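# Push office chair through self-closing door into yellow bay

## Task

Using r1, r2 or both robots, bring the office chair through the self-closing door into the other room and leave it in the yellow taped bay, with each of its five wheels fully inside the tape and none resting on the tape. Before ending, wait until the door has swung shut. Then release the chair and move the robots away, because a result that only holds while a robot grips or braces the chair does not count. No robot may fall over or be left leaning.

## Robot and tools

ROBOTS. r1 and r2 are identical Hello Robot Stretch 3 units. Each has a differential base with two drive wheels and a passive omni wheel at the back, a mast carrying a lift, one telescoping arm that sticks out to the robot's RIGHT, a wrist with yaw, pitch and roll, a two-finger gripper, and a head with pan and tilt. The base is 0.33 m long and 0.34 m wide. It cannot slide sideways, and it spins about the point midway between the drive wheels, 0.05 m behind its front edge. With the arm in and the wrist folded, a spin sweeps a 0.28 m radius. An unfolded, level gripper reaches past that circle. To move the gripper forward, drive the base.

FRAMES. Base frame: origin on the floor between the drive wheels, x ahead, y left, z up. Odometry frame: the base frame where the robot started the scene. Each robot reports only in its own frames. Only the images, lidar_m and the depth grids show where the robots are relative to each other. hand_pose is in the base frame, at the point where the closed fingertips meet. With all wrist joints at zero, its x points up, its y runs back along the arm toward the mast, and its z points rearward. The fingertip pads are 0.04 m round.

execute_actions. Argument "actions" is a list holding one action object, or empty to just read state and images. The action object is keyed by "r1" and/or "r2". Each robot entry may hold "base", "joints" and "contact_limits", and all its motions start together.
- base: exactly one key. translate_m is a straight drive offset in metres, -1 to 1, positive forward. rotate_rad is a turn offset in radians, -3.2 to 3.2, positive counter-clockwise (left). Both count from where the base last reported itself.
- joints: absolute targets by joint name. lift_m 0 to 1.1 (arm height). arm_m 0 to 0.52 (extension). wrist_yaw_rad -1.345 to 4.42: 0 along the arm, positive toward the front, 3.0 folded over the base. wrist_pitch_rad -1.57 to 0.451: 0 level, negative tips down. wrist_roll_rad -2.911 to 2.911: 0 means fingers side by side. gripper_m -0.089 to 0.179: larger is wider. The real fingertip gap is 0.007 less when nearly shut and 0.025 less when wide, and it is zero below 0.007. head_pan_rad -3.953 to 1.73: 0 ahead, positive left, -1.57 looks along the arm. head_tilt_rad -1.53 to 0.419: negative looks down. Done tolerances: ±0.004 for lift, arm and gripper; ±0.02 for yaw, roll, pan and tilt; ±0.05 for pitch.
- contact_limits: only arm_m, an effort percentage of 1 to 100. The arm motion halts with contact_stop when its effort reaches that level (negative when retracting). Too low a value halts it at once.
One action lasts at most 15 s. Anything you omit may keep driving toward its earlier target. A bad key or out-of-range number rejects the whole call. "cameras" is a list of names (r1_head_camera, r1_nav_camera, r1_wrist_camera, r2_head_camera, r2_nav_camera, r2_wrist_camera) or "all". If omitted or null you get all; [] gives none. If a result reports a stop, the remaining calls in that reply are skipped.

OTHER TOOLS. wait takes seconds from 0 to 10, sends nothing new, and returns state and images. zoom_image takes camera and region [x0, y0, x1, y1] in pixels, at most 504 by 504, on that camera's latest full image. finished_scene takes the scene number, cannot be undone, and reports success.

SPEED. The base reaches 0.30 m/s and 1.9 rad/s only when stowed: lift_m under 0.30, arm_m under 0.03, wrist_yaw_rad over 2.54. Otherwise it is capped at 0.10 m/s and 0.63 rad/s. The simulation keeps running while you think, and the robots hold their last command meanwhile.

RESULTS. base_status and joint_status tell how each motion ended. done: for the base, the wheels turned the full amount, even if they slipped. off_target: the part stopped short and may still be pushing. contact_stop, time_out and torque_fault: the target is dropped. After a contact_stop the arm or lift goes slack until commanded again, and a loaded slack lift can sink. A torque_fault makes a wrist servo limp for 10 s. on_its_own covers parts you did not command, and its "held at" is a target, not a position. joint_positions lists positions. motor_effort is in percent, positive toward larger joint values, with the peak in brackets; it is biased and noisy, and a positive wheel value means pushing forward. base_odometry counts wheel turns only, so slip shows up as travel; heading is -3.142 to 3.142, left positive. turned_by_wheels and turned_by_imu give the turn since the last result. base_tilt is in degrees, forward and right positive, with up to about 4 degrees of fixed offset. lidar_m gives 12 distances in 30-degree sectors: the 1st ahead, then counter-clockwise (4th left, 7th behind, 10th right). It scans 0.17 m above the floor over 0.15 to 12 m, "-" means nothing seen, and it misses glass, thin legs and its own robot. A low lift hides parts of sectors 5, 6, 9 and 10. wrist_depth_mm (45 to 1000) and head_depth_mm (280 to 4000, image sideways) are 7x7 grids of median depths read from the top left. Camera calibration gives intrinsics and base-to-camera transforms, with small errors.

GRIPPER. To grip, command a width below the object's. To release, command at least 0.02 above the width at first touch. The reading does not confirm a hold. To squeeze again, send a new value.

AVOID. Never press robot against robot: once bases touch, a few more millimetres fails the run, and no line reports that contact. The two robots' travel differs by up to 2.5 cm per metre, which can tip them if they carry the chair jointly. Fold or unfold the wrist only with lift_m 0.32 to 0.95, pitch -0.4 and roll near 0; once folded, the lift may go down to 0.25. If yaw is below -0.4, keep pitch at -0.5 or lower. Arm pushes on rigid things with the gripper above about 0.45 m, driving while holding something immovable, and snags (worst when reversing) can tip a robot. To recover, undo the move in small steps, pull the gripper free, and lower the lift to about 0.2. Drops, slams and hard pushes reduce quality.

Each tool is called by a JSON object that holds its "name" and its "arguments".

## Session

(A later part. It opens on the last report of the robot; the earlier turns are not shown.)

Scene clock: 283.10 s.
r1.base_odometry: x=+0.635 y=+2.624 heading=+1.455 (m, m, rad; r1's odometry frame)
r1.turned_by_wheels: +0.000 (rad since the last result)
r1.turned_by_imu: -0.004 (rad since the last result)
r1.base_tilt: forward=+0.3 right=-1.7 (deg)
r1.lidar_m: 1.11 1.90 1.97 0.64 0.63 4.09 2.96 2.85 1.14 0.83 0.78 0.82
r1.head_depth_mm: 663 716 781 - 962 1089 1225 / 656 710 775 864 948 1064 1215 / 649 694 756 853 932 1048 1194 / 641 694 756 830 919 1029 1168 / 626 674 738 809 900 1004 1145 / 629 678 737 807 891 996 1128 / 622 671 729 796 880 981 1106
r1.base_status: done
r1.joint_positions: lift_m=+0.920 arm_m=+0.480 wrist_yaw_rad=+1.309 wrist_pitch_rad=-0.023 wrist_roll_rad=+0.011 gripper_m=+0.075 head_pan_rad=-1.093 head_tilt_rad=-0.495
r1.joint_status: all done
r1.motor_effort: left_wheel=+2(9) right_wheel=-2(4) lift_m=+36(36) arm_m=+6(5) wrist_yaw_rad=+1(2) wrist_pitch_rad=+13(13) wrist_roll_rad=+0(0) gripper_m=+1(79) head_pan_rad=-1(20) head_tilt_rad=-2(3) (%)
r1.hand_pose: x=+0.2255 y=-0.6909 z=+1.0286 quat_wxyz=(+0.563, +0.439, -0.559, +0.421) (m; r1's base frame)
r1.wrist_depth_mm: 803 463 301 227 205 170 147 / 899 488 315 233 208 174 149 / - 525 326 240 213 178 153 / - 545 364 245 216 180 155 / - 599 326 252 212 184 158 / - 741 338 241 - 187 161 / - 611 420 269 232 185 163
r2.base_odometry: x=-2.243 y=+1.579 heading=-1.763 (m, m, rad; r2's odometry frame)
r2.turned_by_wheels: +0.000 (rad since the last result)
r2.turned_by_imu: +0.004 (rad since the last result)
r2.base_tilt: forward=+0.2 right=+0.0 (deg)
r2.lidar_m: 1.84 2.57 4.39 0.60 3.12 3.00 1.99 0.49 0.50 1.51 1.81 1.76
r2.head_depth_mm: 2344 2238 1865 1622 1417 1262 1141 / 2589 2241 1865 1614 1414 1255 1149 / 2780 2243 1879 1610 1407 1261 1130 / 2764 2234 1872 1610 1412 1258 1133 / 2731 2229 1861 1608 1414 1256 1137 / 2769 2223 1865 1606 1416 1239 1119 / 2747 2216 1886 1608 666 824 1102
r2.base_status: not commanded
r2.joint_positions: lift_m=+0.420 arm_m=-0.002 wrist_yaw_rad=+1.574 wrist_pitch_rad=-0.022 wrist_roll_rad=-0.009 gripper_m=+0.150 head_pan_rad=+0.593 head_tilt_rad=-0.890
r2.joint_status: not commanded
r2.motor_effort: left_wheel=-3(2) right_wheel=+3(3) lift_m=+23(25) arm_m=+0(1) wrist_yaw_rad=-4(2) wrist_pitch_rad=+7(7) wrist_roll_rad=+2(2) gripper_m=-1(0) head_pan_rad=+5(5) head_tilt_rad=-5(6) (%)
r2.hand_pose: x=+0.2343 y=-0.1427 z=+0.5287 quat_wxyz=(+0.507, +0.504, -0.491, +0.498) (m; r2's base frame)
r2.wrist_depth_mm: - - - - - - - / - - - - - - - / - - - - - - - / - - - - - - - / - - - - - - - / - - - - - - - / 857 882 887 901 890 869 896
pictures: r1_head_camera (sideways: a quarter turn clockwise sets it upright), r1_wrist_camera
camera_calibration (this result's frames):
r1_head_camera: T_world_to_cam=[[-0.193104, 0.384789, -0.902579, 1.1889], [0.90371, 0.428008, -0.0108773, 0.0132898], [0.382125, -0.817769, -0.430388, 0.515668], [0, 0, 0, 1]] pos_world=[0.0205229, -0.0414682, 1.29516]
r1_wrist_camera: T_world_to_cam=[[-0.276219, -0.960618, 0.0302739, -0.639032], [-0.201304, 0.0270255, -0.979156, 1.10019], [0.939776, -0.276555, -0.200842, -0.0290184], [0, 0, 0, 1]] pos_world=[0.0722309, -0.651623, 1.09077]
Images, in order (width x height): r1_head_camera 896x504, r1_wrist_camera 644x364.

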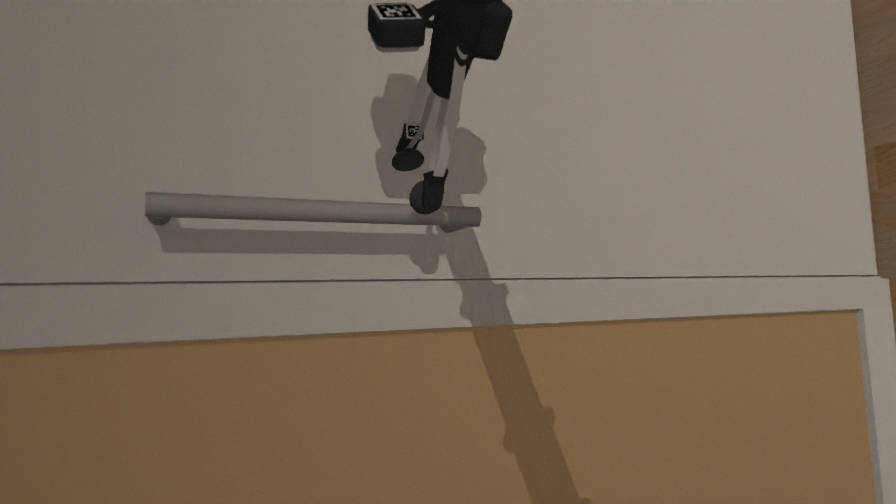

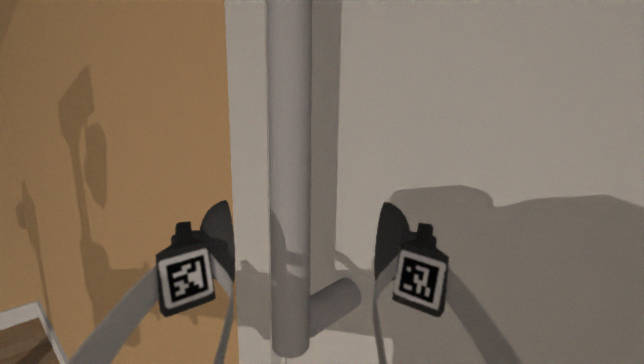

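{"name": "execute_actions", "arguments": {"actions": [{"r1":{"base":{"translate_m":0.088}}}], "cameras": ["r1_wrist_camera"]}}

{"name": "execute_actions", "arguments": {"actions": [{"r1":{"joints":{"gripper_m":-0.04}}}], "cameras": ["r1_wrist_camera","r1_head_camera"]}}

Scene clock: 288.27 s.
r1.base_odometry: x=+0.645 y=+2.712 heading=+1.455 (m, m, rad; r1's odometry frame)
r1.turned_by_wheels: +0.000 (rad since the last result)
r1.turned_by_imu: -0.002 (rad since the last result)
r1.base_tilt: forward=+0.5 right=-1.7 (deg)
r1.lidar_m: 1.04 1.83 1.89 2.57 1.22 4.20 3.03 2.92 1.08 0.78 0.74 0.77
r1.head_depth_mm: 623 676 736 - 905 1019 1167 / 616 655 723 811 890 1005 1147 / 610 660 717 792 877 986 1123 / 595 641 697 768 856 959 1087 / 597 646 700 767 848 951 1079 / 592 638 694 758 836 933 1062 / 585 631 686 747 827 920 1044
r1.base_status: done
r1.joint_positions: lift_m=+0.920 arm_m=+0.480 wrist_yaw_rad=+1.315 wrist_pitch_rad=-0.023 wrist_roll_rad=+0.011 gripper_m=+0.075 head_pan_rad=-1.093 head_tilt_rad=-0.495
r1.joint_status: not commanded
r1.motor_effort: left_wheel=-9(10) right_wheel=+9(9) lift_m=+36(36) arm_m=+5(6) wrist_yaw_rad=-6(6) wrist_pitch_rad=+13(13) wrist_roll_rad=+0(0) gripper_m=+1(2) head_pan_rad=-1(1) head_tilt_rad=-3(3) (%)
r1.hand_pose: x=+0.2259 y=-0.6894 z=+1.0286 quat_wxyz=(+0.562, +0.441, -0.557, +0.423) (m; r1's base frame)
r1.wrist_depth_mm: 655 365 254 100 153 133 115 / 715 389 264 103 158 136 117 / 822 411 275 106 161 139 119 / 902 428 285 110 165 141 121 / - 481 248 114 162 144 123 / - 599 261 118 - 146 125 / - 475 326 122 182 146 127
r2.base_odometry: x=-2.243 y=+1.579 heading=-1.763 (m, m, rad; r2's odometry frame)
r2.turned_by_wheels: +0.000 (rad since the last result)
r2.turned_by_imu: +0.001 (rad since the last result)
r2.base_tilt: forward=+0.2 right=+0.1 (deg)
r2.lidar_m: 1.84 2.58 4.39 0.60 3.10 3.02 1.99 1.48 0.52 1.50 1.81 1.76
r2.head_depth_mm: 2349 2244 1863 1607 1416 1262 1136 / 2574 2211 1878 1619 1408 1263 1152 / 2774 2219 1869 1603 1416 1262 1134 / 2744 2213 1874 1612 1405 1262 1135 / 2765 2236 1859 1614 1414 1259 1135 / 2756 2229 1864 1601 1413 1231 1115 / 2747 2229 1863 1601 666 824 1102
r2.base_status: not commanded
r2.joint_positions: lift_m=+0.420 arm_m=-0.002 wrist_yaw_rad=+1.574 wrist_pitch_rad=-0.022 wrist_roll_rad=-0.009 gripper_m=+0.150 head_pan_rad=+0.593 head_tilt_rad=-0.890
r2.joint_status: not commanded
r2.motor_effort: left_wheel=-3(2) right_wheel=+2(2) lift_m=+24(23) arm_m=-1(1) wrist_yaw_rad=-3(3) wrist_pitch_rad=+7(7) wrist_roll_rad=+2(2) gripper_m=-2(2) head_pan_rad=+5(4) head_tilt_rad=-5(4) (%)
r2.hand_pose: x=+0.2343 y=-0.1427 z=+0.5287 quat_wxyz=(+0.507, +0.504, -0.491, +0.498) (m; r2's base frame)
r2.wrist_depth_mm: - - - - - - - / - - - - - - - / - - - - - - - / - - - - - - - / - - - - - - - / - - - - - - - / 827 894 872 906 923 845 900
pictures: r1_wrist_camera
camera_calibration (this result's frames):
r1_wrist_camera: T_world_to_cam=[[-0.2704, -0.962272, 0.0302717, -0.639938], [-0.20154, 0.0258309, -0.97914, 1.09942], [0.941417, -0.270861, -0.200921, -0.0253419], [0, 0, 0, 1]] pos_world=[0.0723952, -0.651057, 1.09076]
Images, in order (width x height): r1_wrist_camera 644x364.

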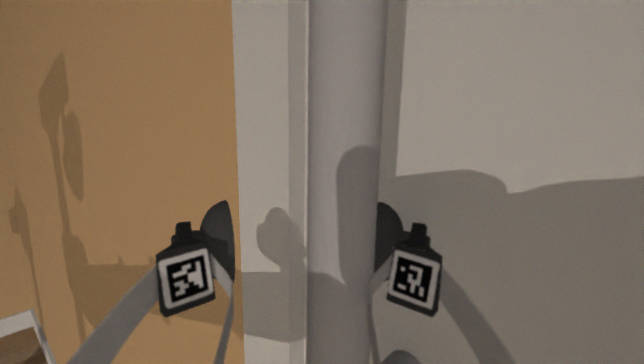

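Scene clock: 290.23 s.
r1.base_odometry: x=+0.645 y=+2.712 heading=+1.455 (m, m, rad; r1's odometry frame)
r1.turned_by_wheels: +0.000 (rad since the last result)
r1.turned_by_imu: +0.000 (rad since the last result)
r1.base_tilt: forward=+0.4 right=-1.6 (deg)
r1.lidar_m: 1.05 1.82 1.89 2.57 1.23 4.21 3.03 2.93 1.07 0.78 0.74 0.77
r1.head_depth_mm: 624 676 734 - 907 1024 1169 / 617 655 720 812 891 1002 1148 / 611 660 717 788 876 985 1118 / 593 641 696 768 857 958 1088 / 595 645 699 768 852 954 1078 / 590 638 692 758 841 938 1064 / 585 630 684 748 827 922 1041
r1.base_status: not commanded
r1.joint_positions: lift_m=+0.920 arm_m=+0.480 wrist_yaw_rad=+1.259 wrist_pitch_rad=-0.023 wrist_roll_rad=+0.011 gripper_m=-0.038 head_pan_rad=-1.093 head_tilt_rad=-0.495
r1.joint_status: all done
r1.on_its_own: wrist_yaw_rad is held at +1.263, not at your +1.310, by its stall guard, which is not easing now
r1.motor_effort: left_wheel=-6(13) right_wheel=+5(9) lift_m=+36(36) arm_m=+1(5) wrist_yaw_rad=+4(35) wrist_pitch_rad=+13(13) wrist_roll_rad=+0(0) gripper_m=-7(99) head_pan_rad=-1(1) head_tilt_rad=-3(4) (%)
r1.hand_pose: x=+0.2219 y=-0.7033 z=+1.0287 quat_wxyz=(+0.574, +0.425, -0.569, +0.407) (m; r1's base frame)
r1.wrist_depth_mm: 467 310 206 99 149 128 111 / 498 323 214 102 153 129 113 / 575 341 223 105 157 133 115 / 633 363 232 109 160 136 117 / 703 382 287 112 161 138 119 / 779 415 - 116 160 141 121 / 855 480 267 121 179 143 124
r2.base_odometry: x=-2.243 y=+1.579 heading=-1.763 (m, m, rad; r2's odometry frame)
r2.turned_by_wheels: +0.000 (rad since the last result)
r2.turned_by_imu: +0.001 (rad since the last result)
r2.base_tilt: forward=+0.2 right=+0.1 (deg)
r2.lidar_m: 1.84 2.57 4.40 0.60 3.09 3.02 2.00 1.48 0.52 1.51 1.82 1.76
r2.head_depth_mm: 2340 2249 1869 1615 1414 1259 1136 / 2590 2236 1880 1608 1412 1258 1158 / 2761 2224 1872 1609 1418 1263 1133 / 2791 2241 1875 1600 1419 1257 1136 / 2757 2231 1871 1610 1411 1262 1134 / 2783 2218 1854 1607 1418 1236 1118 / 2792 2231 1869 1612 665 821 1103
r2.base_status: not commanded
r2.joint_positions: lift_m=+0.420 arm_m=-0.002 wrist_yaw_rad=+1.574 wrist_pitch_rad=-0.022 wrist_roll_rad=-0.009 gripper_m=+0.150 head_pan_rad=+0.593 head_tilt_rad=-0.890
r2.joint_status: not commanded
r2.motor_effort: left_wheel=-3(3) right_wheel=+3(3) lift_m=+24(24) arm_m=-1(0) wrist_yaw_rad=-3(3) wrist_pitch_rad=+7(7) wrist_roll_rad=+2(1) gripper_m=+0(1) head_pan_rad=+4(5) head_tilt_rad=-4(5) (%)
r2.hand_pose: x=+0.2343 y=-0.1427 z=+0.5287 quat_wxyz=(+0.507, +0.504, -0.491, +0.498) (m; r2's base frame)
r2.wrist_depth_mm: - - - - - - - / - - - - - - - / - - - - - - - / - - - - - - - / - - - - - - - / - - - - - - - / 842 867 878 905 887 837 901
pictures: r1_head_camera (sideways: a quarter turn clockwise sets it upright), r1_wrist_camera
camera_calibration (this result's frames):
r1_head_camera: T_world_to_cam=[[-0.193104, 0.384789, -0.902579, 1.1889], [0.90371, 0.428008, -0.0108773, 0.0132898], [0.382125, -0.817769, -0.430388, 0.515668], [0, 0, 0, 1]] pos_world=[0.0205229, -0.0414682, 1.29516]
r1_wrist_camera: T_world_to_cam=[[-0.323433, -0.945767, 0.0302768, -0.631071], [-0.19949, 0.0368742, -0.979206, 1.10644], [0.924984, -0.322747, -0.200598, -0.0585469], [0, 0, 0, 1]] pos_world=[0.0707706, -0.656541, 1.0908]
Images, in order (width x height): r1_head_camera 896x504, r1_wrist_camera 644x364.

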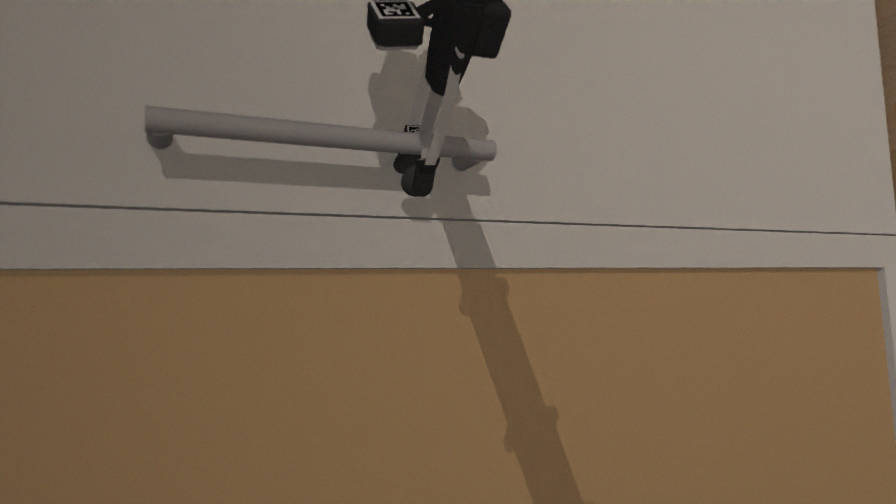

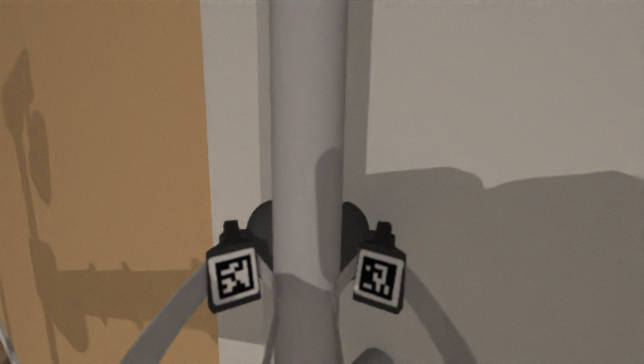

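{"name": "execute_actions", "arguments": {"actions": [{"r1":{"base":{"translate_m":-0.095},"joints":{"arm_m":0.367,"wrist_yaw_rad":1.26}}}], "cameras": []}}

{"name": "execute_actions", "arguments": {"actions": [{"r1":{"base":{"translate_m":-0.086},"joints":{"arm_m":0.292}}}], "cameras": []}}

{"name": "execute_actions", "arguments": {"actions": [{"r1":{"base":{"translate_m":-0.096},"joints":{"arm_m":0.229}}}], "cameras": []}}

{"name": "execute_actions", "arguments": {"actions": [{"r1":{"base":{"translate_m":-0.118},"joints":{"arm_m":0.176}}}], "cameras": ["r1_wrist_camera"]}}

Scene clock: 298.80 s.
r1.base_odometry: x=+0.634 y=+2.617 heading=+1.455 (m, m, rad; r1's odometry frame)
r1.turned_by_wheels: +0.000 (rad since the last result)
r1.turned_by_imu: +0.000 (rad since the last result)
r1.base_tilt: forward=+0.6 right=-1.6 (deg)
r1.lidar_m: 1.12 1.91 1.98 0.63 0.62 4.07 2.97 2.85 1.12 0.70 0.65 0.82
r1.head_depth_mm: 566 617 679 737 867 969 1126 / 549 598 656 713 812 919 1059 / 534 558 611 659 777 876 1003 / 525 568 620 680 756 852 968 / 632 678 740 811 898 1013 1145 / 631 680 741 811 896 1002 1135 / 626 674 732 800 881 983 1110
r1.base_status: done
r1.joint_positions: lift_m=+0.920 arm_m=+0.368 wrist_yaw_rad=+1.243 wrist_pitch_rad=-0.024 wrist_roll_rad=+0.011 gripper_m=-0.028 head_pan_rad=-1.093 head_tilt_rad=-0.495
r1.joint_status: all done
r1.on_its_own: gripper_m is held at -0.028, not at your -0.040, by its stall guard, which is not easing now; wrist_yaw_rad is at rest, and its effort (+19) is outside its rest range (-12 to +12)
r1.motor_effort: left_wheel=-2(21) right_wheel=+0(23) lift_m=+36(36) arm_m=-8(12) wrist_yaw_rad=+19(26) wrist_pitch_rad=+13(14) wrist_roll_rad=+0(0) gripper_m=-17(20) head_pan_rad=-1(1) head_tilt_rad=-4(3) (%)
r1.hand_pose: x=+0.2206 y=-0.5950 z=+1.0283 quat_wxyz=(+0.577, +0.421, -0.573, +0.402) (m; r1's base frame)
r1.wrist_depth_mm: 900 583 435 108 159 142 128 / 955 601 449 111 164 144 131 / - 649 471 115 167 149 133 / - 690 494 119 173 152 137 / - 717 532 122 175 156 140 / - 758 - 126 178 161 142 / - 884 536 133 193 165 146
r2.base_odometry: x=-2.243 y=+1.579 heading=-1.763 (m, m, rad; r2's odometry frame)
r2.turned_by_wheels: +0.000 (rad since the last result)
r2.turned_by_imu: +0.002 (rad since the last result)
r2.base_tilt: forward=+0.2 right=+0.0 (deg)
r2.lidar_m: 1.84 2.57 4.38 0.60 3.11 3.01 2.00 0.49 0.62 1.50 1.81 1.76
r2.head_depth_mm: 2348 2232 1871 1604 1413 1259 1135 / 2605 2236 1871 1606 1415 1261 1151 / 2757 2234 1876 1614 1417 1262 1140 / 2767 2233 1866 1598 1416 1261 1136 / 2757 2228 1873 1606 1415 1259 1138 / 2759 2227 1873 1613 1415 1238 1117 / 2734 2239 1856 1602 665 824 1101
r2.base_status: not commanded
r2.joint_positions: lift_m=+0.420 arm_m=-0.002 wrist_yaw_rad=+1.574 wrist_pitch_rad=-0.022 wrist_roll_rad=-0.009 gripper_m=+0.150 head_pan_rad=+0.593 head_tilt_rad=-0.890
r2.joint_status: not commanded
r2.motor_effort: left_wheel=-3(3) right_wheel=+3(3) lift_m=+24(24) arm_m=-1(1) wrist_yaw_rad=-3(3) wrist_pitch_rad=+7(7) wrist_roll_rad=+2(2) gripper_m=+0(0) head_pan_rad=+5(5) head_tilt_rad=-5(4) (%)
r2.hand_pose: x=+0.2343 y=-0.1427 z=+0.5287 quat_wxyz=(+0.507, +0.504, -0.491, +0.498) (m; r2's base frame)
r2.wrist_depth_mm: - - - - - - - / - - - - - - - / - - - - - - - / - - - - - - - / - - - - - - - / - - - - - - - / 855 865 885 895 908 867 883
pictures: none
No camera images: the call's "cameras" was empty. Leave "cameras" out to get every camera's image.

Scene clock: 300.60 s.
r1.base_odometry: x=+0.624 y=+2.532 heading=+1.455 (m, m, rad; r1's odometry frame)
r1.turned_by_wheels: +0.000 (rad since the last result)
r1.turned_by_imu: +0.000 (rad since the last result)
r1.base_tilt: forward=+0.4 right=-1.6 (deg)
r1.lidar_m: 1.18 1.99 2.05 0.60 5.00 3.98 2.90 2.77 1.19 0.65 0.57 0.87
r1.head_depth_mm: 537 588 650 713 - 957 1131 / 511 556 613 673 781 876 1019 / 486 500 567 612 719 810 926 / 464 502 548 596 666 751 853 / 463 506 766 853 921 1073 1203 / 661 711 774 858 948 1066 1198 / 662 714 773 848 936 1046 1181
r1.base_status: done
r1.joint_positions: lift_m=+0.920 arm_m=+0.293 wrist_yaw_rad=+1.242 wrist_pitch_rad=-0.025 wrist_roll_rad=+0.011 gripper_m=-0.028 head_pan_rad=-1.093 head_tilt_rad=-0.495
r1.joint_status: all done
r1.on_its_own: gripper_m is held at -0.028, not at your -0.040, by its stall guard, which is not easing now; wrist_yaw_rad is at rest, and its effort (+19) is outside its rest range (-12 to +12)
r1.motor_effort: left_wheel=+1(6) right_wheel=+0(9) lift_m=+36(36) arm_m=-7(9) wrist_yaw_rad=+19(22) wrist_pitch_rad=+14(14) wrist_roll_rad=+0(0) gripper_m=-17(18) head_pan_rad=-1(1) head_tilt_rad=-3(4) (%)
r1.hand_pose: x=+0.2205 y=-0.5200 z=+1.0281 quat_wxyz=(+0.577, +0.421, -0.573, +0.402) (m; r1's base frame)
r1.wrist_depth_mm: - 780 605 108 161 150 139 / - 844 611 111 166 154 142 / - 859 638 115 172 157 145 / - 927 680 119 176 162 149 / - 969 738 122 180 166 152 / - - - 126 183 170 156 / - - 754 133 196 175 161
r2.base_odometry: x=-2.243 y=+1.579 heading=-1.763 (m, m, rad; r2's odometry frame)
r2.turned_by_wheels: +0.000 (rad since the last result)
r2.turned_by_imu: +0.001 (rad since the last result)
r2.base_tilt: forward=+0.3 right=+0.1 (deg)
r2.lidar_m: 1.84 2.57 4.39 0.59 3.11 3.01 2.00 0.48 1.20 1.50 1.82 1.76
r2.head_depth_mm: 2340 2242 1867 1613 1415 1265 1140 / 2606 2233 1873 1619 1413 1262 1151 / 2764 2234 1870 1612 1412 1256 1136 / 2772 2238 1868 1610 1410 1260 1136 / 2778 2230 1843 1603 1407 1259 1137 / 2773 2239 1875 1609 1415 1239 1121 / 2764 2219 1861 1606 666 823 1101
r2.base_status: not commanded
r2.joint_positions: lift_m=+0.420 arm_m=-0.002 wrist_yaw_rad=+1.574 wrist_pitch_rad=-0.022 wrist_roll_rad=-0.009 gripper_m=+0.150 head_pan_rad=+0.593 head_tilt_rad=-0.890
r2.joint_status: not commanded
r2.motor_effort: left_wheel=-2(3) right_wheel=+4(2) lift_m=+24(24) arm_m=-1(0) wrist_yaw_rad=-3(3) wrist_pitch_rad=+7(7) wrist_roll_rad=+2(2) gripper_m=+0(0) head_pan_rad=+4(5) head_tilt_rad=-6(5) (%)
r2.hand_pose: x=+0.2343 y=-0.1427 z=+0.5287 quat_wxyz=(+0.507, +0.504, -0.491, +0.498) (m; r2's base frame)
r2.wrist_depth_mm: - - - - - - - / - - - - - - - / - - - - - - - / - - - - - - - / - - - - - - - / - - - - - - - / 843 873 888 900 904 867 897
pictures: none
No camera images: the call's "cameras" was empty. Leave "cameras" out to get every camera's image.

Scene clock: 302.63 s.
r1.base_odometry: x=+0.613 y=+2.436 heading=+1.455 (m, m, rad; r1's odometry frame)
r1.turned_by_wheels: +0.000 (rad since the last result)
r1.turned_by_imu: +0.001 (rad since the last result)
r1.base_tilt: forward=+0.4 right=-1.8 (deg)
r1.lidar_m: 1.24 2.07 2.13 0.60 0.63 3.85 2.81 2.69 1.27 0.63 0.51 0.92
r1.head_depth_mm: 528 582 651 725 - 1021 1203 / 490 537 594 659 - 874 1027 / 457 496 545 603 686 773 893 / 428 418 484 522 577 693 788 / 403 433 470 515 572 649 750 / 717 761 834 919 1014 1129 1245 / 694 748 817 901 994 1109 1226
r1.base_status: done
r1.joint_positions: lift_m=+0.920 arm_m=+0.229 wrist_yaw_rad=+1.222 wrist_pitch_rad=-0.025 wrist_roll_rad=+0.011 gripper_m=-0.028 head_pan_rad=-1.093 head_tilt_rad=-0.495
r1.joint_status: all done
r1.on_its_own: wrist_yaw_rad is held at +1.215, not at your +1.260, by its stall guard, which is not easing now; gripper_m is held at -0.028, not at your -0.040, by its stall guard, which is not easing now
r1.motor_effort: left_wheel=+6(12) right_wheel=-5(9) lift_m=+36(36) arm_m=-4(12) wrist_yaw_rad=-8(44) wrist_pitch_rad=+14(14) wrist_roll_rad=+0(0) gripper_m=-16(21) head_pan_rad=-1(1) head_tilt_rad=-3(3) (%)
r1.hand_pose: x=+0.2188 y=-0.4616 z=+1.0280 quat_wxyz=(+0.581, +0.415, -0.577, +0.396) (m; r1's base frame)
r1.wrist_depth_mm: - 979 184 108 168 159 152 / - - 190 111 173 164 157 / - - 197 115 177 168 160 / - - 203 119 182 173 165 / - - 922 122 188 178 171 / - - - 125 193 183 175 / - - 229 190 202 190 180
r2.base_odometry: x=-2.243 y=+1.579 heading=-1.763 (m, m, rad; r2's odometry frame)
r2.turned_by_wheels: +0.000 (rad since the last result)
r2.turned_by_imu: +0.001 (rad since the last result)
r2.base_tilt: forward=+0.2 right=+0.0 (deg)
r2.lidar_m: 1.84 2.57 4.40 0.60 3.11 3.01 2.00 0.48 1.43 1.51 1.81 1.76
r2.head_depth_mm: 2367 2236 1878 1612 1422 1258 1140 / 2598 2232 1867 1606 1414 1257 1153 / 2770 2250 1858 1614 1416 1261 1138 / 2767 2229 1878 1608 1413 1258 1131 / 2776 2224 1871 1613 1414 1253 1134 / 2751 2237 1861 1607 1404 1235 1117 / 2756 2225 1866 1597 665 821 1103
r2.base_status: not commanded
r2.joint_positions: lift_m=+0.420 arm_m=-0.002 wrist_yaw_rad=+1.574 wrist_pitch_rad=-0.022 wrist_roll_rad=-0.009 gripper_m=+0.150 head_pan_rad=+0.593 head_tilt_rad=-0.890
r2.joint_status: not commanded
r2.motor_effort: left_wheel=-3(2) right_wheel=+3(2) lift_m=+24(25) arm_m=+0(1) wrist_yaw_rad=-3(3) wrist_pitch_rad=+7(7) wrist_roll_rad=+2(2) gripper_m=+0(0) head_pan_rad=+6(4) head_tilt_rad=-7(6) (%)
r2.hand_pose: x=+0.2343 y=-0.1427 z=+0.5287 quat_wxyz=(+0.507, +0.504, -0.491, +0.498) (m; r2's base frame)
r2.wrist_depth_mm: - - - - - - - / - - - - - - - / - - - - - - - / - - - - - - - / - - - - - - - / - - - - - - - / 851 877 912 891 882 857 905
pictures: none
No camera images: the call's "cameras" was empty. Leave "cameras" out to get every camera's image.

Scene clock: 304.77 s.
r1.base_odometry: x=+0.600 y=+2.319 heading=+1.456 (m, m, rad; r1's odometry frame)
r1.turned_by_wheels: +0.000 (rad since the last result)
r1.turned_by_imu: +0.000 (rad since the last result)
r1.base_tilt: forward=+0.3 right=-1.6 (deg)
r1.lidar_m: 1.33 2.17 2.24 0.60 4.86 3.71 2.70 2.58 1.36 0.64 0.45 0.97
r1.head_depth_mm: 555 618 701 810 985 - 1290 / 495 546 609 688 - 937 1126 / 447 488 538 599 665 770 904 / 407 359 456 505 496 662 755 / 374 396 435 475 517 578 648 / 346 371 403 443 501 1161 1281 / 765 825 901 972 1059 1183 1287
r1.base_status: done
r1.joint_positions: lift_m=+0.920 arm_m=+0.176 wrist_yaw_rad=+1.222 wrist_pitch_rad=-0.025 wrist_roll_rad=+0.011 gripper_m=-0.028 head_pan_rad=-1.093 head_tilt_rad=-0.495
r1.joint_status: all done
r1.on_its_own: wrist_yaw_rad is held at +1.215, not at your +1.260, by its stall guard, which is not easing now; gripper_m is held at -0.028, not at your -0.040, by its stall guard, which is not easing now
r1.motor_effort: left_wheel=+6(6) right_wheel=-4(14) lift_m=+36(36) arm_m=-4(11) wrist_yaw_rad=-9(37) wrist_pitch_rad=+14(14) wrist_roll_rad=+0(0) gripper_m=-16(19) head_pan_rad=-1(1) head_tilt_rad=-3(4) (%)
r1.hand_pose: x=+0.2188 y=-0.4086 z=+1.0281 quat_wxyz=(+0.581, +0.415, -0.577, +0.396) (m; r1's base frame)
r1.wrist_depth_mm: - - 177 108 175 173 171 / - - 182 112 179 177 176 / - - 188 115 185 184 181 / - - 195 119 190 189 187 / - - 201 122 198 194 193 / - - - 125 203 202 199 / - - 216 210 212 209 208
r2.base_odometry: x=-2.243 y=+1.579 heading=-1.763 (m, m, rad; r2's odometry frame)
r2.turned_by_wheels: +0.000 (rad since the last result)
r2.turned_by_imu: +0.001 (rad since the last result)
r2.base_tilt: forward=+0.3 right=+0.1 (deg)
r2.lidar_m: 1.84 2.57 4.39 0.60 3.11 3.02 0.50 0.60 1.43 1.50 1.82 1.76
r2.head_depth_mm: 2348 2226 1871 1616 1416 1256 1139 / 2588 2243 1867 1605 1405 1261 1153 / 2743 2228 1864 1617 1413 1258 1134 / 2766 2244 1871 1604 1413 1256 1134 / 2761 2220 1860 1614 1411 1260 1136 / 2749 2220 1868 1606 1412 1240 1119 / 2781 2233 1863 1605 665 822 1103
r2.base_status: not commanded
r2.joint_positions: lift_m=+0.420 arm_m=-0.002 wrist_yaw_rad=+1.574 wrist_pitch_rad=-0.022 wrist_roll_rad=-0.009 gripper_m=+0.150 head_pan_rad=+0.593 head_tilt_rad=-0.890
r2.joint_status: not commanded
r2.motor_effort: left_wheel=-3(3) right_wheel=+3(3) lift_m=+24(24) arm_m=-1(1) wrist_yaw_rad=-3(3) wrist_pitch_rad=+7(7) wrist_roll_rad=+2(2) gripper_m=+1(1) head_pan_rad=+4(5) head_tilt_rad=-6(4) (%)
r2.hand_pose: x=+0.2343 y=-0.1427 z=+0.5287 quat_wxyz=(+0.507, +0.504, -0.491, +0.498) (m; r2's base frame)
r2.wrist_depth_mm: - - - - - - - / - - - - - - - / - - - - - - - / - - - - - - - / - - - - - - - / - - - - - - - / 838 886 885 878 901 842 920
pictures: r1_wrist_camera
camera_calibration (this result's frames):
r1_wrist_camera: T_world_to_cam=[[-0.35807, -0.933224, 0.0296635, -0.339981], [-0.199911, 0.0455933, -0.978753, 1.09756], [0.912043, -0.356392, -0.202887, 0.0307875], [0, 0, 0, 1]] pos_world=[0.0695973, -0.356347, 1.09057]
Images, in order (width x height): r1_wrist_camera 644x364.

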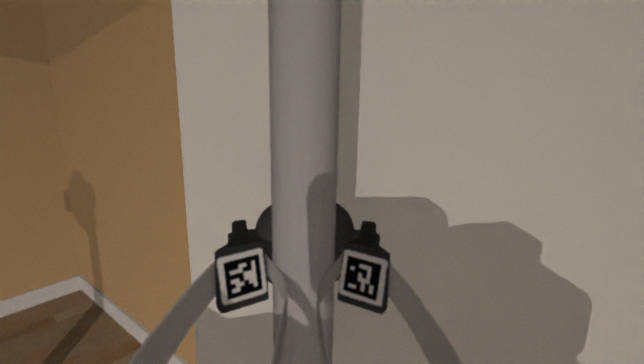

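Stable hook at 119 mm. Continue.

{"name": "execute_actions", "arguments": {"actions": [{"r1":{"base":{"translate_m":-0.138},"joints":{"arm_m":0.137}}}], "cameras": []}}

{"name": "execute_actions", "arguments": {"actions": [{"r1":{"base":{"translate_m":-0.286},"joints":{"arm_m":0.128}}}], "cameras": ["r1_wrist_camera"]}}

{"name": "execute_actions", "arguments": {"actions": [{"r1":{"base":{"translate_m":-0.138},"joints":{"arm_m":0.16}},"r2":{"base":{"translate_m":-0.26}}}], "cameras": ["r1_wrist_camera","r1_nav_camera"]}}

Scene clock: 310.67 s.
r1.base_odometry: x=+0.584 y=+2.182 heading=+1.456 (m, m, rad; r1's odometry frame)
r1.turned_by_wheels: +0.000 (rad since the last result)
r1.turned_by_imu: +0.000 (rad since the last result)
r1.base_tilt: forward=+0.5 right=-1.5 (deg)
r1.lidar_m: 1.43 2.29 0.64 0.62 0.97 3.56 2.58 2.47 1.46 0.70 0.40 1.07
r1.head_depth_mm: 664 759 889 1067 1236 1351 1292 / 551 614 696 801 - - 1256 / 471 516 572 641 719 859 998 / 410 441 481 529 576 671 765 / 364 341 411 446 480 547 618 / 328 347 373 401 435 485 555 / 299 321 350 407 1173 1305 1314
r1.base_status: done
r1.joint_positions: lift_m=+0.920 arm_m=+0.137 wrist_yaw_rad=+1.212 wrist_pitch_rad=-0.025 wrist_roll_rad=+0.012 gripper_m=-0.028 head_pan_rad=-1.093 head_tilt_rad=-0.495
r1.joint_status: all done
r1.on_its_own: wrist_yaw_rad is held at +1.215, not at your +1.260, by its stall guard, which is not easing now; gripper_m is held at -0.028, not at your -0.040, by its stall guard, which is not easing now
r1.motor_effort: left_wheel=+3(10) right_wheel=-3(13) lift_m=+36(36) arm_m=-6(12) wrist_yaw_rad=+2(46) wrist_pitch_rad=+14(14) wrist_roll_rad=+0(0) gripper_m=-16(20) head_pan_rad=-1(1) head_tilt_rad=-4(3) (%)
r1.hand_pose: x=+0.2179 y=-0.3722 z=+1.0281 quat_wxyz=(+0.583, +0.412, -0.579, +0.393) (m; r1's base frame)
r1.wrist_depth_mm: - - 170 108 185 193 201 / - - 175 112 190 199 208 / - - 181 116 197 207 217 / - - 185 120 202 214 225 / - - 191 122 212 221 235 / - - - 126 220 230 242 / - - 206 216 226 242 254
r2.base_odometry: x=-2.243 y=+1.579 heading=-1.763 (m, m, rad; r2's odometry frame)
r2.turned_by_wheels: +0.000 (rad since the last result)
r2.turned_by_imu: +0.001 (rad since the last result)
r2.base_tilt: forward=+0.3 right=+0.1 (deg)
r2.lidar_m: 1.84 2.57 4.40 0.60 3.12 3.01 0.56 0.93 1.43 1.50 1.82 1.76
r2.head_depth_mm: 2345 2244 1880 1610 1415 1260 1137 / 2589 2228 1879 1616 1418 1263 1153 / 2786 2239 1865 1616 1413 1256 1137 / 2766 2240 1872 1605 1412 1264 1132 / 2778 2235 1862 1609 1418 1257 1133 / 2763 2216 1871 1610 1405 1245 1122 / 2732 2215 1864 1602 665 824 1103
r2.base_status: not commanded
r2.joint_positions: lift_m=+0.420 arm_m=-0.002 wrist_yaw_rad=+1.574 wrist_pitch_rad=-0.022 wrist_roll_rad=-0.009 gripper_m=+0.150 head_pan_rad=+0.593 head_tilt_rad=-0.890
r2.joint_status: not commanded
r2.motor_effort: left_wheel=-2(2) right_wheel=+3(2) lift_m=+24(24) arm_m=-1(0) wrist_yaw_rad=-3(3) wrist_pitch_rad=+7(7) wrist_roll_rad=+2(2) gripper_m=+0(1) head_pan_rad=+4(5) head_tilt_rad=-4(6) (%)
r2.hand_pose: x=+0.2343 y=-0.1427 z=+0.5287 quat_wxyz=(+0.507, +0.504, -0.491, +0.498) (m; r2's base frame)
r2.wrist_depth_mm: - - - - - - - / - - - - - - - / - - - - - - - / - - - - - - - / - - - - - - - / - - - - - - - / 854 890 910 898 898 851 906
pictures: none
No camera images: the call's "cameras" was empty. Leave "cameras" out to get every camera's image.

Scene clock: 315.10 s.
r1.base_odometry: x=+0.551 y=+1.898 heading=+1.456 (m, m, rad; r1's odometry frame)
r1.turned_by_wheels: +0.000 (rad since the last result)
r1.turned_by_imu: +0.000 (rad since the last result)
r1.base_tilt: forward=+0.5 right=-1.7 (deg)
r1.lidar_m: 1.64 2.53 0.72 0.93 4.65 3.16 2.31 2.22 1.66 1.20 0.37 1.30
r1.head_depth_mm: 994 1072 1173 1296 1428 1575 1286 / 975 1056 1156 1281 1365 - 1286 / 763 868 1006 1191 1341 1477 1318 / 515 334 365 403 437 844 994 / 388 380 441 474 488 539 610 / 312 327 344 364 395 438 500 / - 291 318 366 2032 1620 1307
r1.base_status: done
r1.joint_positions: lift_m=+0.920 arm_m=+0.128 wrist_yaw_rad=+1.144 wrist_pitch_rad=-0.023 wrist_roll_rad=+0.012 gripper_m=-0.028 head_pan_rad=-1.093 head_tilt_rad=-0.495
r1.joint_status: all done
r1.on_its_own: wrist_yaw_rad is held at +1.156, not at your +1.260, by its stall guard, which is not easing now; gripper_m is held at -0.028, not at your -0.040, by its stall guard, which is not easing now; wrist_yaw_rad is at rest, and its effort (+14) is outside its rest range (-12 to +12)
r1.motor_effort: left_wheel=+2(6) right_wheel=-4(11) lift_m=+36(36) arm_m=-6(10) wrist_yaw_rad=+14(48) wrist_pitch_rad=+13(14) wrist_roll_rad=+0(0) gripper_m=-17(21) head_pan_rad=-2(1) head_tilt_rad=-2(2) (%)
r1.hand_pose: x=+0.2113 y=-0.3794 z=+1.0286 quat_wxyz=(+0.596, +0.392, -0.593, +0.373) (m; r1's base frame)
r1.wrist_depth_mm: - 142 163 109 232 294 395 / - 145 168 112 239 307 420 / - 149 172 116 249 323 447 / - 153 177 120 259 336 490 / - 156 176 123 276 358 533 / - 161 - 127 301 383 582 / - 161 190 135 285 406 658
r2.base_odometry: x=-2.243 y=+1.579 heading=-1.763 (m, m, rad; r2's odometry frame)
r2.turned_by_wheels: +0.000 (rad since the last result)
r2.turned_by_imu: +0.001 (rad since the last result)
r2.base_tilt: forward=+0.3 right=+0.0 (deg)
r2.lidar_m: 1.84 2.58 4.39 0.60 3.09 0.76 0.79 1.08 1.43 1.50 1.81 1.76
r2.head_depth_mm: 2354 2244 1870 1607 1415 1258 1132 / 2589 2233 1874 1608 1421 1263 1153 / 2772 2240 1856 1616 1415 1260 1136 / 2750 2234 1859 1608 1414 1261 1134 / 2752 2223 1866 1617 1416 1264 1138 / 2756 2236 1867 1604 1401 1240 1121 / 2787 2217 1857 1609 666 820 1100
r2.base_status: not commanded
r2.joint_positions: lift_m=+0.420 arm_m=-0.002 wrist_yaw_rad=+1.574 wrist_pitch_rad=-0.022 wrist_roll_rad=-0.009 gripper_m=+0.150 head_pan_rad=+0.593 head_tilt_rad=-0.890
r2.joint_status: not commanded
r2.motor_effort: left_wheel=-3(3) right_wheel=+3(3) lift_m=+24(25) arm_m=-1(1) wrist_yaw_rad=-3(3) wrist_pitch_rad=+7(7) wrist_roll_rad=+2(2) gripper_m=-1(1) head_pan_rad=+5(5) head_tilt_rad=-6(5) (%)
r2.hand_pose: x=+0.2343 y=-0.1427 z=+0.5287 quat_wxyz=(+0.507, +0.504, -0.491, +0.498) (m; r2's base frame)
r2.wrist_depth_mm: - - - - - - - / - - - - - - - / - - - - - - - / - - - - - - - / - - - - - - - / - - - - - - - / 828 860 894 882 898 855 905
pictures: r1_wrist_camera
camera_calibration (this result's frames):
r1_wrist_camera: T_world_to_cam=[[-0.430405, -0.902152, 0.0295574, -0.28825], [-0.193877, 0.0604158, -0.979164, 1.09999], [0.881568, -0.427168, -0.20091, 0.0257518], [0, 0, 0, 1]] pos_world=[0.0664968, -0.315502, 1.09077]
Images, in order (width x height): r1_wrist_camera 644x364.

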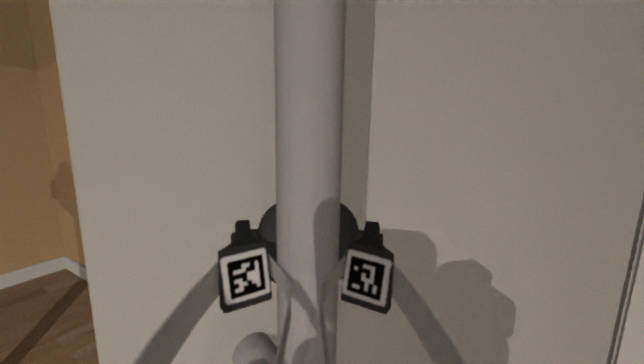

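Scene clock: 318.77 s.
r1.base_odometry: x=+0.535 y=+1.761 heading=+1.456 (m, m, rad; r1's odometry frame)
r1.turned_by_wheels: +0.000 (rad since the last result)
r1.turned_by_imu: +0.000 (rad since the last result)
r1.base_tilt: forward=+0.4 right=-1.6 (deg)
r1.lidar_m: 1.73 0.55 0.54 0.94 4.59 3.01 2.19 2.11 1.76 1.29 0.39 1.42
r1.head_depth_mm: 1054 1143 1251 1373 1541 - 1323 / 1044 1124 1235 1358 - 1529 1323 / 1030 1100 1214 1339 1471 1586 1321 / 710 362 597 640 501 1289 1249 / 369 356 406 428 451 483 543 / 288 309 340 382 1960 1569 1316 / 3499 3717 - 3089 2134 1624 1316
r1.base_status: done
r1.joint_positions: lift_m=+0.920 arm_m=+0.160 wrist_yaw_rad=+1.083 wrist_pitch_rad=-0.021 wrist_roll_rad=+0.011 gripper_m=-0.028 head_pan_rad=-1.093 head_tilt_rad=-0.495
r1.joint_status: all done
r1.on_its_own: wrist_yaw_rad is held at +1.098, not at your +1.260, by its stall guard, which is not easing now; gripper_m is held at -0.028, not at your -0.040, by its stall guard, which is not easing now; wrist_yaw_rad is at rest, and its effort (+15) is outside its rest range (-12 to +12)
r1.motor_effort: left_wheel=+2(12) right_wheel=-5(13) lift_m=+36(36) arm_m=-5(12) wrist_yaw_rad=+15(55) wrist_pitch_rad=+12(13) wrist_roll_rad=+0(0) gripper_m=-17(20) head_pan_rad=-1(1) head_tilt_rad=-3(2) (%)
r1.hand_pose: x=+0.2045 y=-0.4251 z=+1.0290 quat_wxyz=(+0.607, +0.373, -0.605, +0.356) (m; r1's base frame)
r1.wrist_depth_mm: 118 133 163 109 295 492 671 / 120 136 167 113 310 527 669 / 122 139 172 116 323 582 691 / 126 142 175 120 340 640 704 / 130 145 174 124 372 704 741 / 133 149 - 127 441 791 737 / 138 147 189 135 370 801 772
r2.base_odometry: x=-2.193 y=+1.834 heading=-1.763 (m, m, rad; r2's odometry frame)
r2.turned_by_wheels: +0.000 (rad since the last result)
r2.turned_by_imu: -0.001 (rad since the last result)
r2.base_tilt: forward=+0.2 right=+0.1 (deg)
r2.lidar_m: 2.07 2.88 0.66 3.87 2.88 0.64 0.77 0.98 1.29 1.36 1.90 1.98
r2.head_depth_mm: 2593 2242 1882 1607 1416 1263 1132 / 2777 2239 1874 1606 1413 1262 1152 / 2744 2225 1872 1604 1414 1258 1137 / 2760 2214 1865 1609 1406 1263 1132 / 2758 589 676 813 1364 1221 1136 / 2760 541 600 705 893 1236 1133 / 2752 2224 538 621 737 1205 1134
r2.base_status: done
r2.joint_positions: lift_m=+0.420 arm_m=-0.002 wrist_yaw_rad=+1.574 wrist_pitch_rad=-0.022 wrist_roll_rad=-0.009 gripper_m=+0.150 head_pan_rad=+0.593 head_tilt_rad=-0.890
r2.joint_status: not commanded
r2.motor_effort: left_wheel=-2(7) right_wheel=+3(4) lift_m=+24(24) arm_m=-1(0) wrist_yaw_rad=-3(3) wrist_pitch_rad=+7(7) wrist_roll_rad=+2(1) gripper_m=+0(1) head_pan_rad=+4(5) head_tilt_rad=-5(5) (%)
r2.hand_pose: x=+0.2343 y=-0.1427 z=+0.5288 quat_wxyz=(+0.507, +0.504, -0.491, +0.498) (m; r2's base frame)
r2.wrist_depth_mm: - - - - - - - / - - - - - - - / - - - - - - - / - - - - - - - / - - - - - - - / - - - - - - - / 842 913 899 880 896 883 918
pictures: r1_nav_camera (sideways: a quarter turn counterclockwise sets it upright), r1_wrist_camera
camera_calibration (this result's frames):
r1_nav_camera: T_world_to_cam=[[0.193464, -0.470878, 0.860724, -1.08081], [-0.885707, -0.461184, -0.0532208, 0.117282], [0.422012, -0.752053, -0.506283, 0.612396], [0, 0, 0, 1]] pos_world=[0.0545374, 0.00571273, 1.24657]
r1_wrist_camera: T_world_to_cam=[[-0.484049, -0.874522, 0.0301268, -0.310321], [-0.188626, 0.0706614, -0.979504, 1.10552], [0.854468, -0.479811, -0.199161, -0.00637305], [0, 0, 0, 1]] pos_world=[0.0637645, -0.352558, 1.09094]
Images, in order (width x height): r1_nav_camera 672x504, r1_wrist_camera 644x364.

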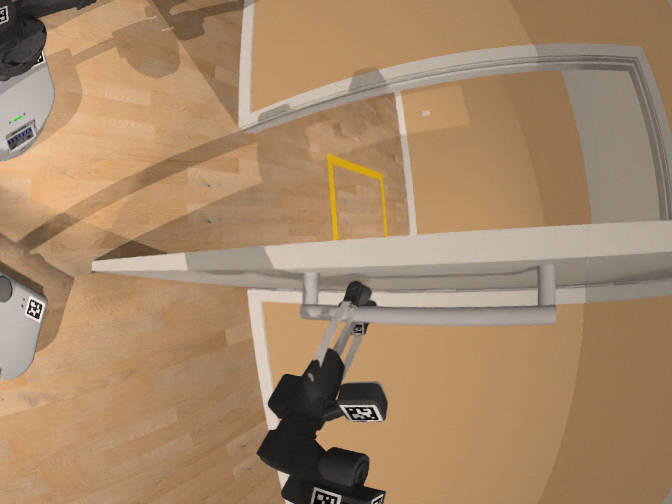

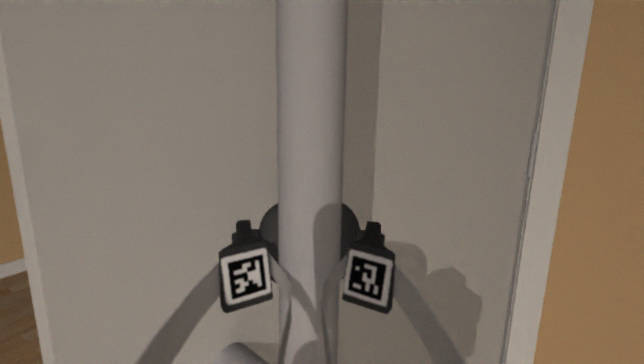

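{"name": "execute_actions", "arguments": {"actions": [{"r1":{"base":{"translate_m":-0.12},"joints":{"arm_m":0.245,"wrist_yaw_rad":1.15,"head_pan_rad":-0.5}},"r2":{"base":{"rotate_rad":1.35},"joints":{"head_pan_rad":-0.3}}}], "cameras": ["r1_nav_camera","r2_wrist_camera","r2_head_camera"]}}

Scene clock: 325.53 s.
r1.base_odometry: x=+0.521 y=+1.642 heading=+1.456 (m, m, rad; r1's odometry frame)
r1.turned_by_wheels: +0.000 (rad since the last result)
r1.turned_by_imu: -0.001 (rad since the last result)
r1.base_tilt: forward=+0.6 right=-1.7 (deg)
r1.lidar_m: 1.82 0.65 0.96 0.97 4.55 2.86 2.09 2.00 1.86 1.34 0.43 1.52
r1.head_depth_mm: 3539 3741 - 3143 2154 1579 539 / 3692 3960 - 3086 2145 1631 1315 / 3896 - - 3103 2137 1630 1321 / - - - 2901 2040 1628 1320 / 1289 1401 1527 1694 1882 1624 1314 / 1362 1491 1641 1824 1992 1626 1313 / 1454 1590 1765 1981 2086 1613 1313
r1.base_status: done
r1.joint_positions: lift_m=+0.920 arm_m=+0.245 wrist_yaw_rad=+1.205 wrist_pitch_rad=-0.022 wrist_roll_rad=+0.010 gripper_m=-0.028 head_pan_rad=-0.507 head_tilt_rad=-0.495
r1.joint_status: wrist_yaw_rad off_target (ended at +1.205, target +1.150); the others done
r1.on_its_own: wrist_yaw_rad is held at +1.205, not at your +1.150, by its stall guard, which is not easing now; gripper_m is held at -0.028, not at your -0.040, by its stall guard, which is not easing now
r1.motor_effort: left_wheel=+4(13) right_wheel=-4(16) lift_m=+36(36) arm_m=+5(17) wrist_yaw_rad=-1(82) wrist_pitch_rad=+12(13) wrist_roll_rad=+0(0) gripper_m=-17(22) head_pan_rad=+3(25) head_tilt_rad=-3(3) (%)
r1.hand_pose: x=+0.2173 y=-0.4812 z=+1.0290 quat_wxyz=(+0.584, +0.409, -0.581, +0.392) (m; r1's base frame)
r1.wrist_depth_mm: 118 135 160 109 308 551 654 / 121 137 164 113 322 604 659 / 123 140 168 116 338 660 683 / 125 143 173 121 356 726 705 / 127 146 172 122 389 771 703 / 132 149 - 126 456 778 728 / 134 147 192 134 392 815 754
r2.base_odometry: x=-2.193 y=+1.834 heading=-0.414 (m, m, rad; r2's odometry frame)
r2.turned_by_wheels: +1.350 (rad since the last result)
r2.turned_by_imu: +1.362 (rad since the last result)
r2.base_tilt: forward=+0.2 right=+0.1 (deg)
r2.lidar_m: 0.66 3.13 0.74 0.87 0.90 1.29 1.30 1.57 1.98 1.99 2.38 4.46
r2.head_depth_mm: 2772 551 646 1579 1417 1260 1138 / 2758 537 603 772 1371 1262 1152 / 2753 2242 570 716 1338 1221 1152 / 2765 2220 540 670 893 1259 1135 / 2763 2214 512 629 879 1260 1136 / 2765 2211 488 591 752 1207 1135 / 2757 2217 472 566 1380 1261 1134
r2.base_status: done
r2.joint_positions: lift_m=+0.420 arm_m=-0.002 wrist_yaw_rad=+1.573 wrist_pitch_rad=-0.022 wrist_roll_rad=-0.009 gripper_m=+0.150 head_pan_rad=-0.293 head_tilt_rad=-0.890
r2.joint_status: all done
r2.motor_effort: left_wheel=-3(6) right_wheel=+3(8) lift_m=+24(24) arm_m=-1(1) wrist_yaw_rad=-2(3) wrist_pitch_rad=+7(7) wrist_roll_rad=+2(2) gripper_m=+0(0) head_pan_rad=-5(56) head_tilt_rad=-4(6) (%)
r2.hand_pose: x=+0.2343 y=-0.1428 z=+0.5288 quat_wxyz=(+0.507, +0.504, -0.491, +0.498) (m; r2's base frame)
r2.wrist_depth_mm: - 312 315 321 327 331 - / - 320 325 334 336 342 - / - - - 343 - - - / - - 637 352 647 - - / - 388 361 362 373 448 - / - 360 368 613 - - - / 835 904 823 706 905 849 924
pictures: r1_nav_camera (sideways: a quarter turn counterclockwise sets it upright), r2_head_camera (sideways: a quarter turn clockwise sets it upright), r2_wrist_camera
camera_calibration (this result's frames):
r1_nav_camera: T_world_to_cam=[[0.421596, -0.285337, 0.86072, -1.0822], [-0.482906, -0.874053, -0.0532208, 0.114825], [0.767501, -0.39321, -0.506288, 0.610297], [0, 0, 0, 1]] pos_world=[0.0432972, 0.0315464, 1.24657]
r2_head_camera: T_world_to_cam=[[-0.761155, 0.275107, -0.587332, 0.79199], [0.346395, 0.93804, -0.0095329, 0.0156224], [0.548318, -0.210705, -0.80929, 1.01132], [0, 0, 0, 1]] pos_world=[0.0428894, -0.019446, 1.28376]
r2_wrist_camera: T_world_to_cam=[[-0.000529685, -0.999376, 0.03532, -0.165116], [-0.20583, -0.0344547, -0.977981, 0.591912], [0.978588, -0.00778794, -0.205684, 0.0444288], [0, 0, 0, 1]] pos_world=[0.0782684, -0.144272, 0.593849]
Images, in order (width x height): r1_nav_camera 672x504, r2_head_camera 896x504, r2_wrist_camera 644x364.

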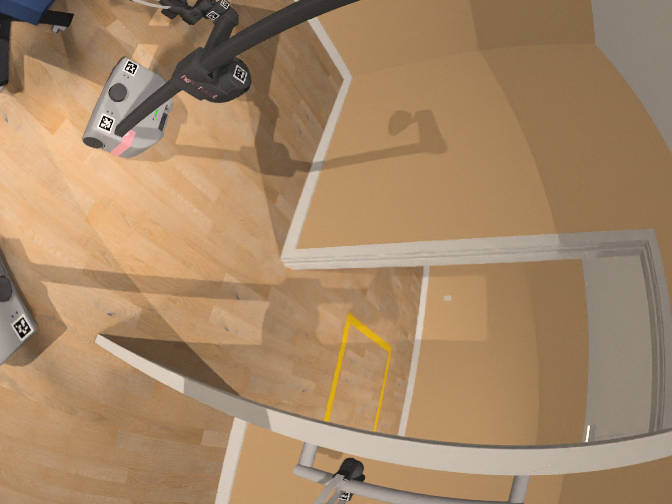

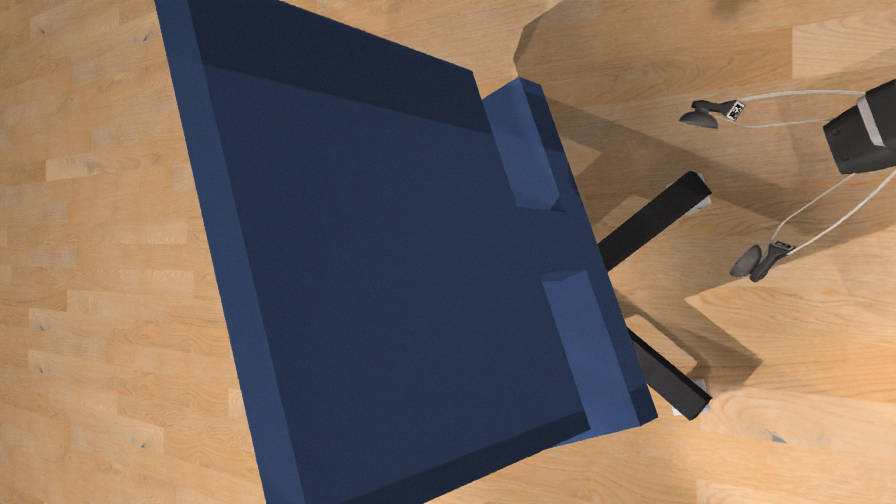

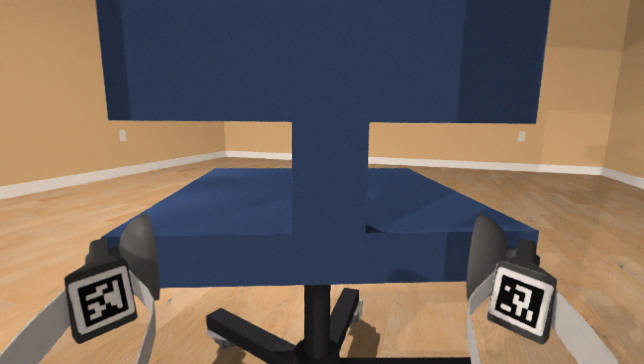

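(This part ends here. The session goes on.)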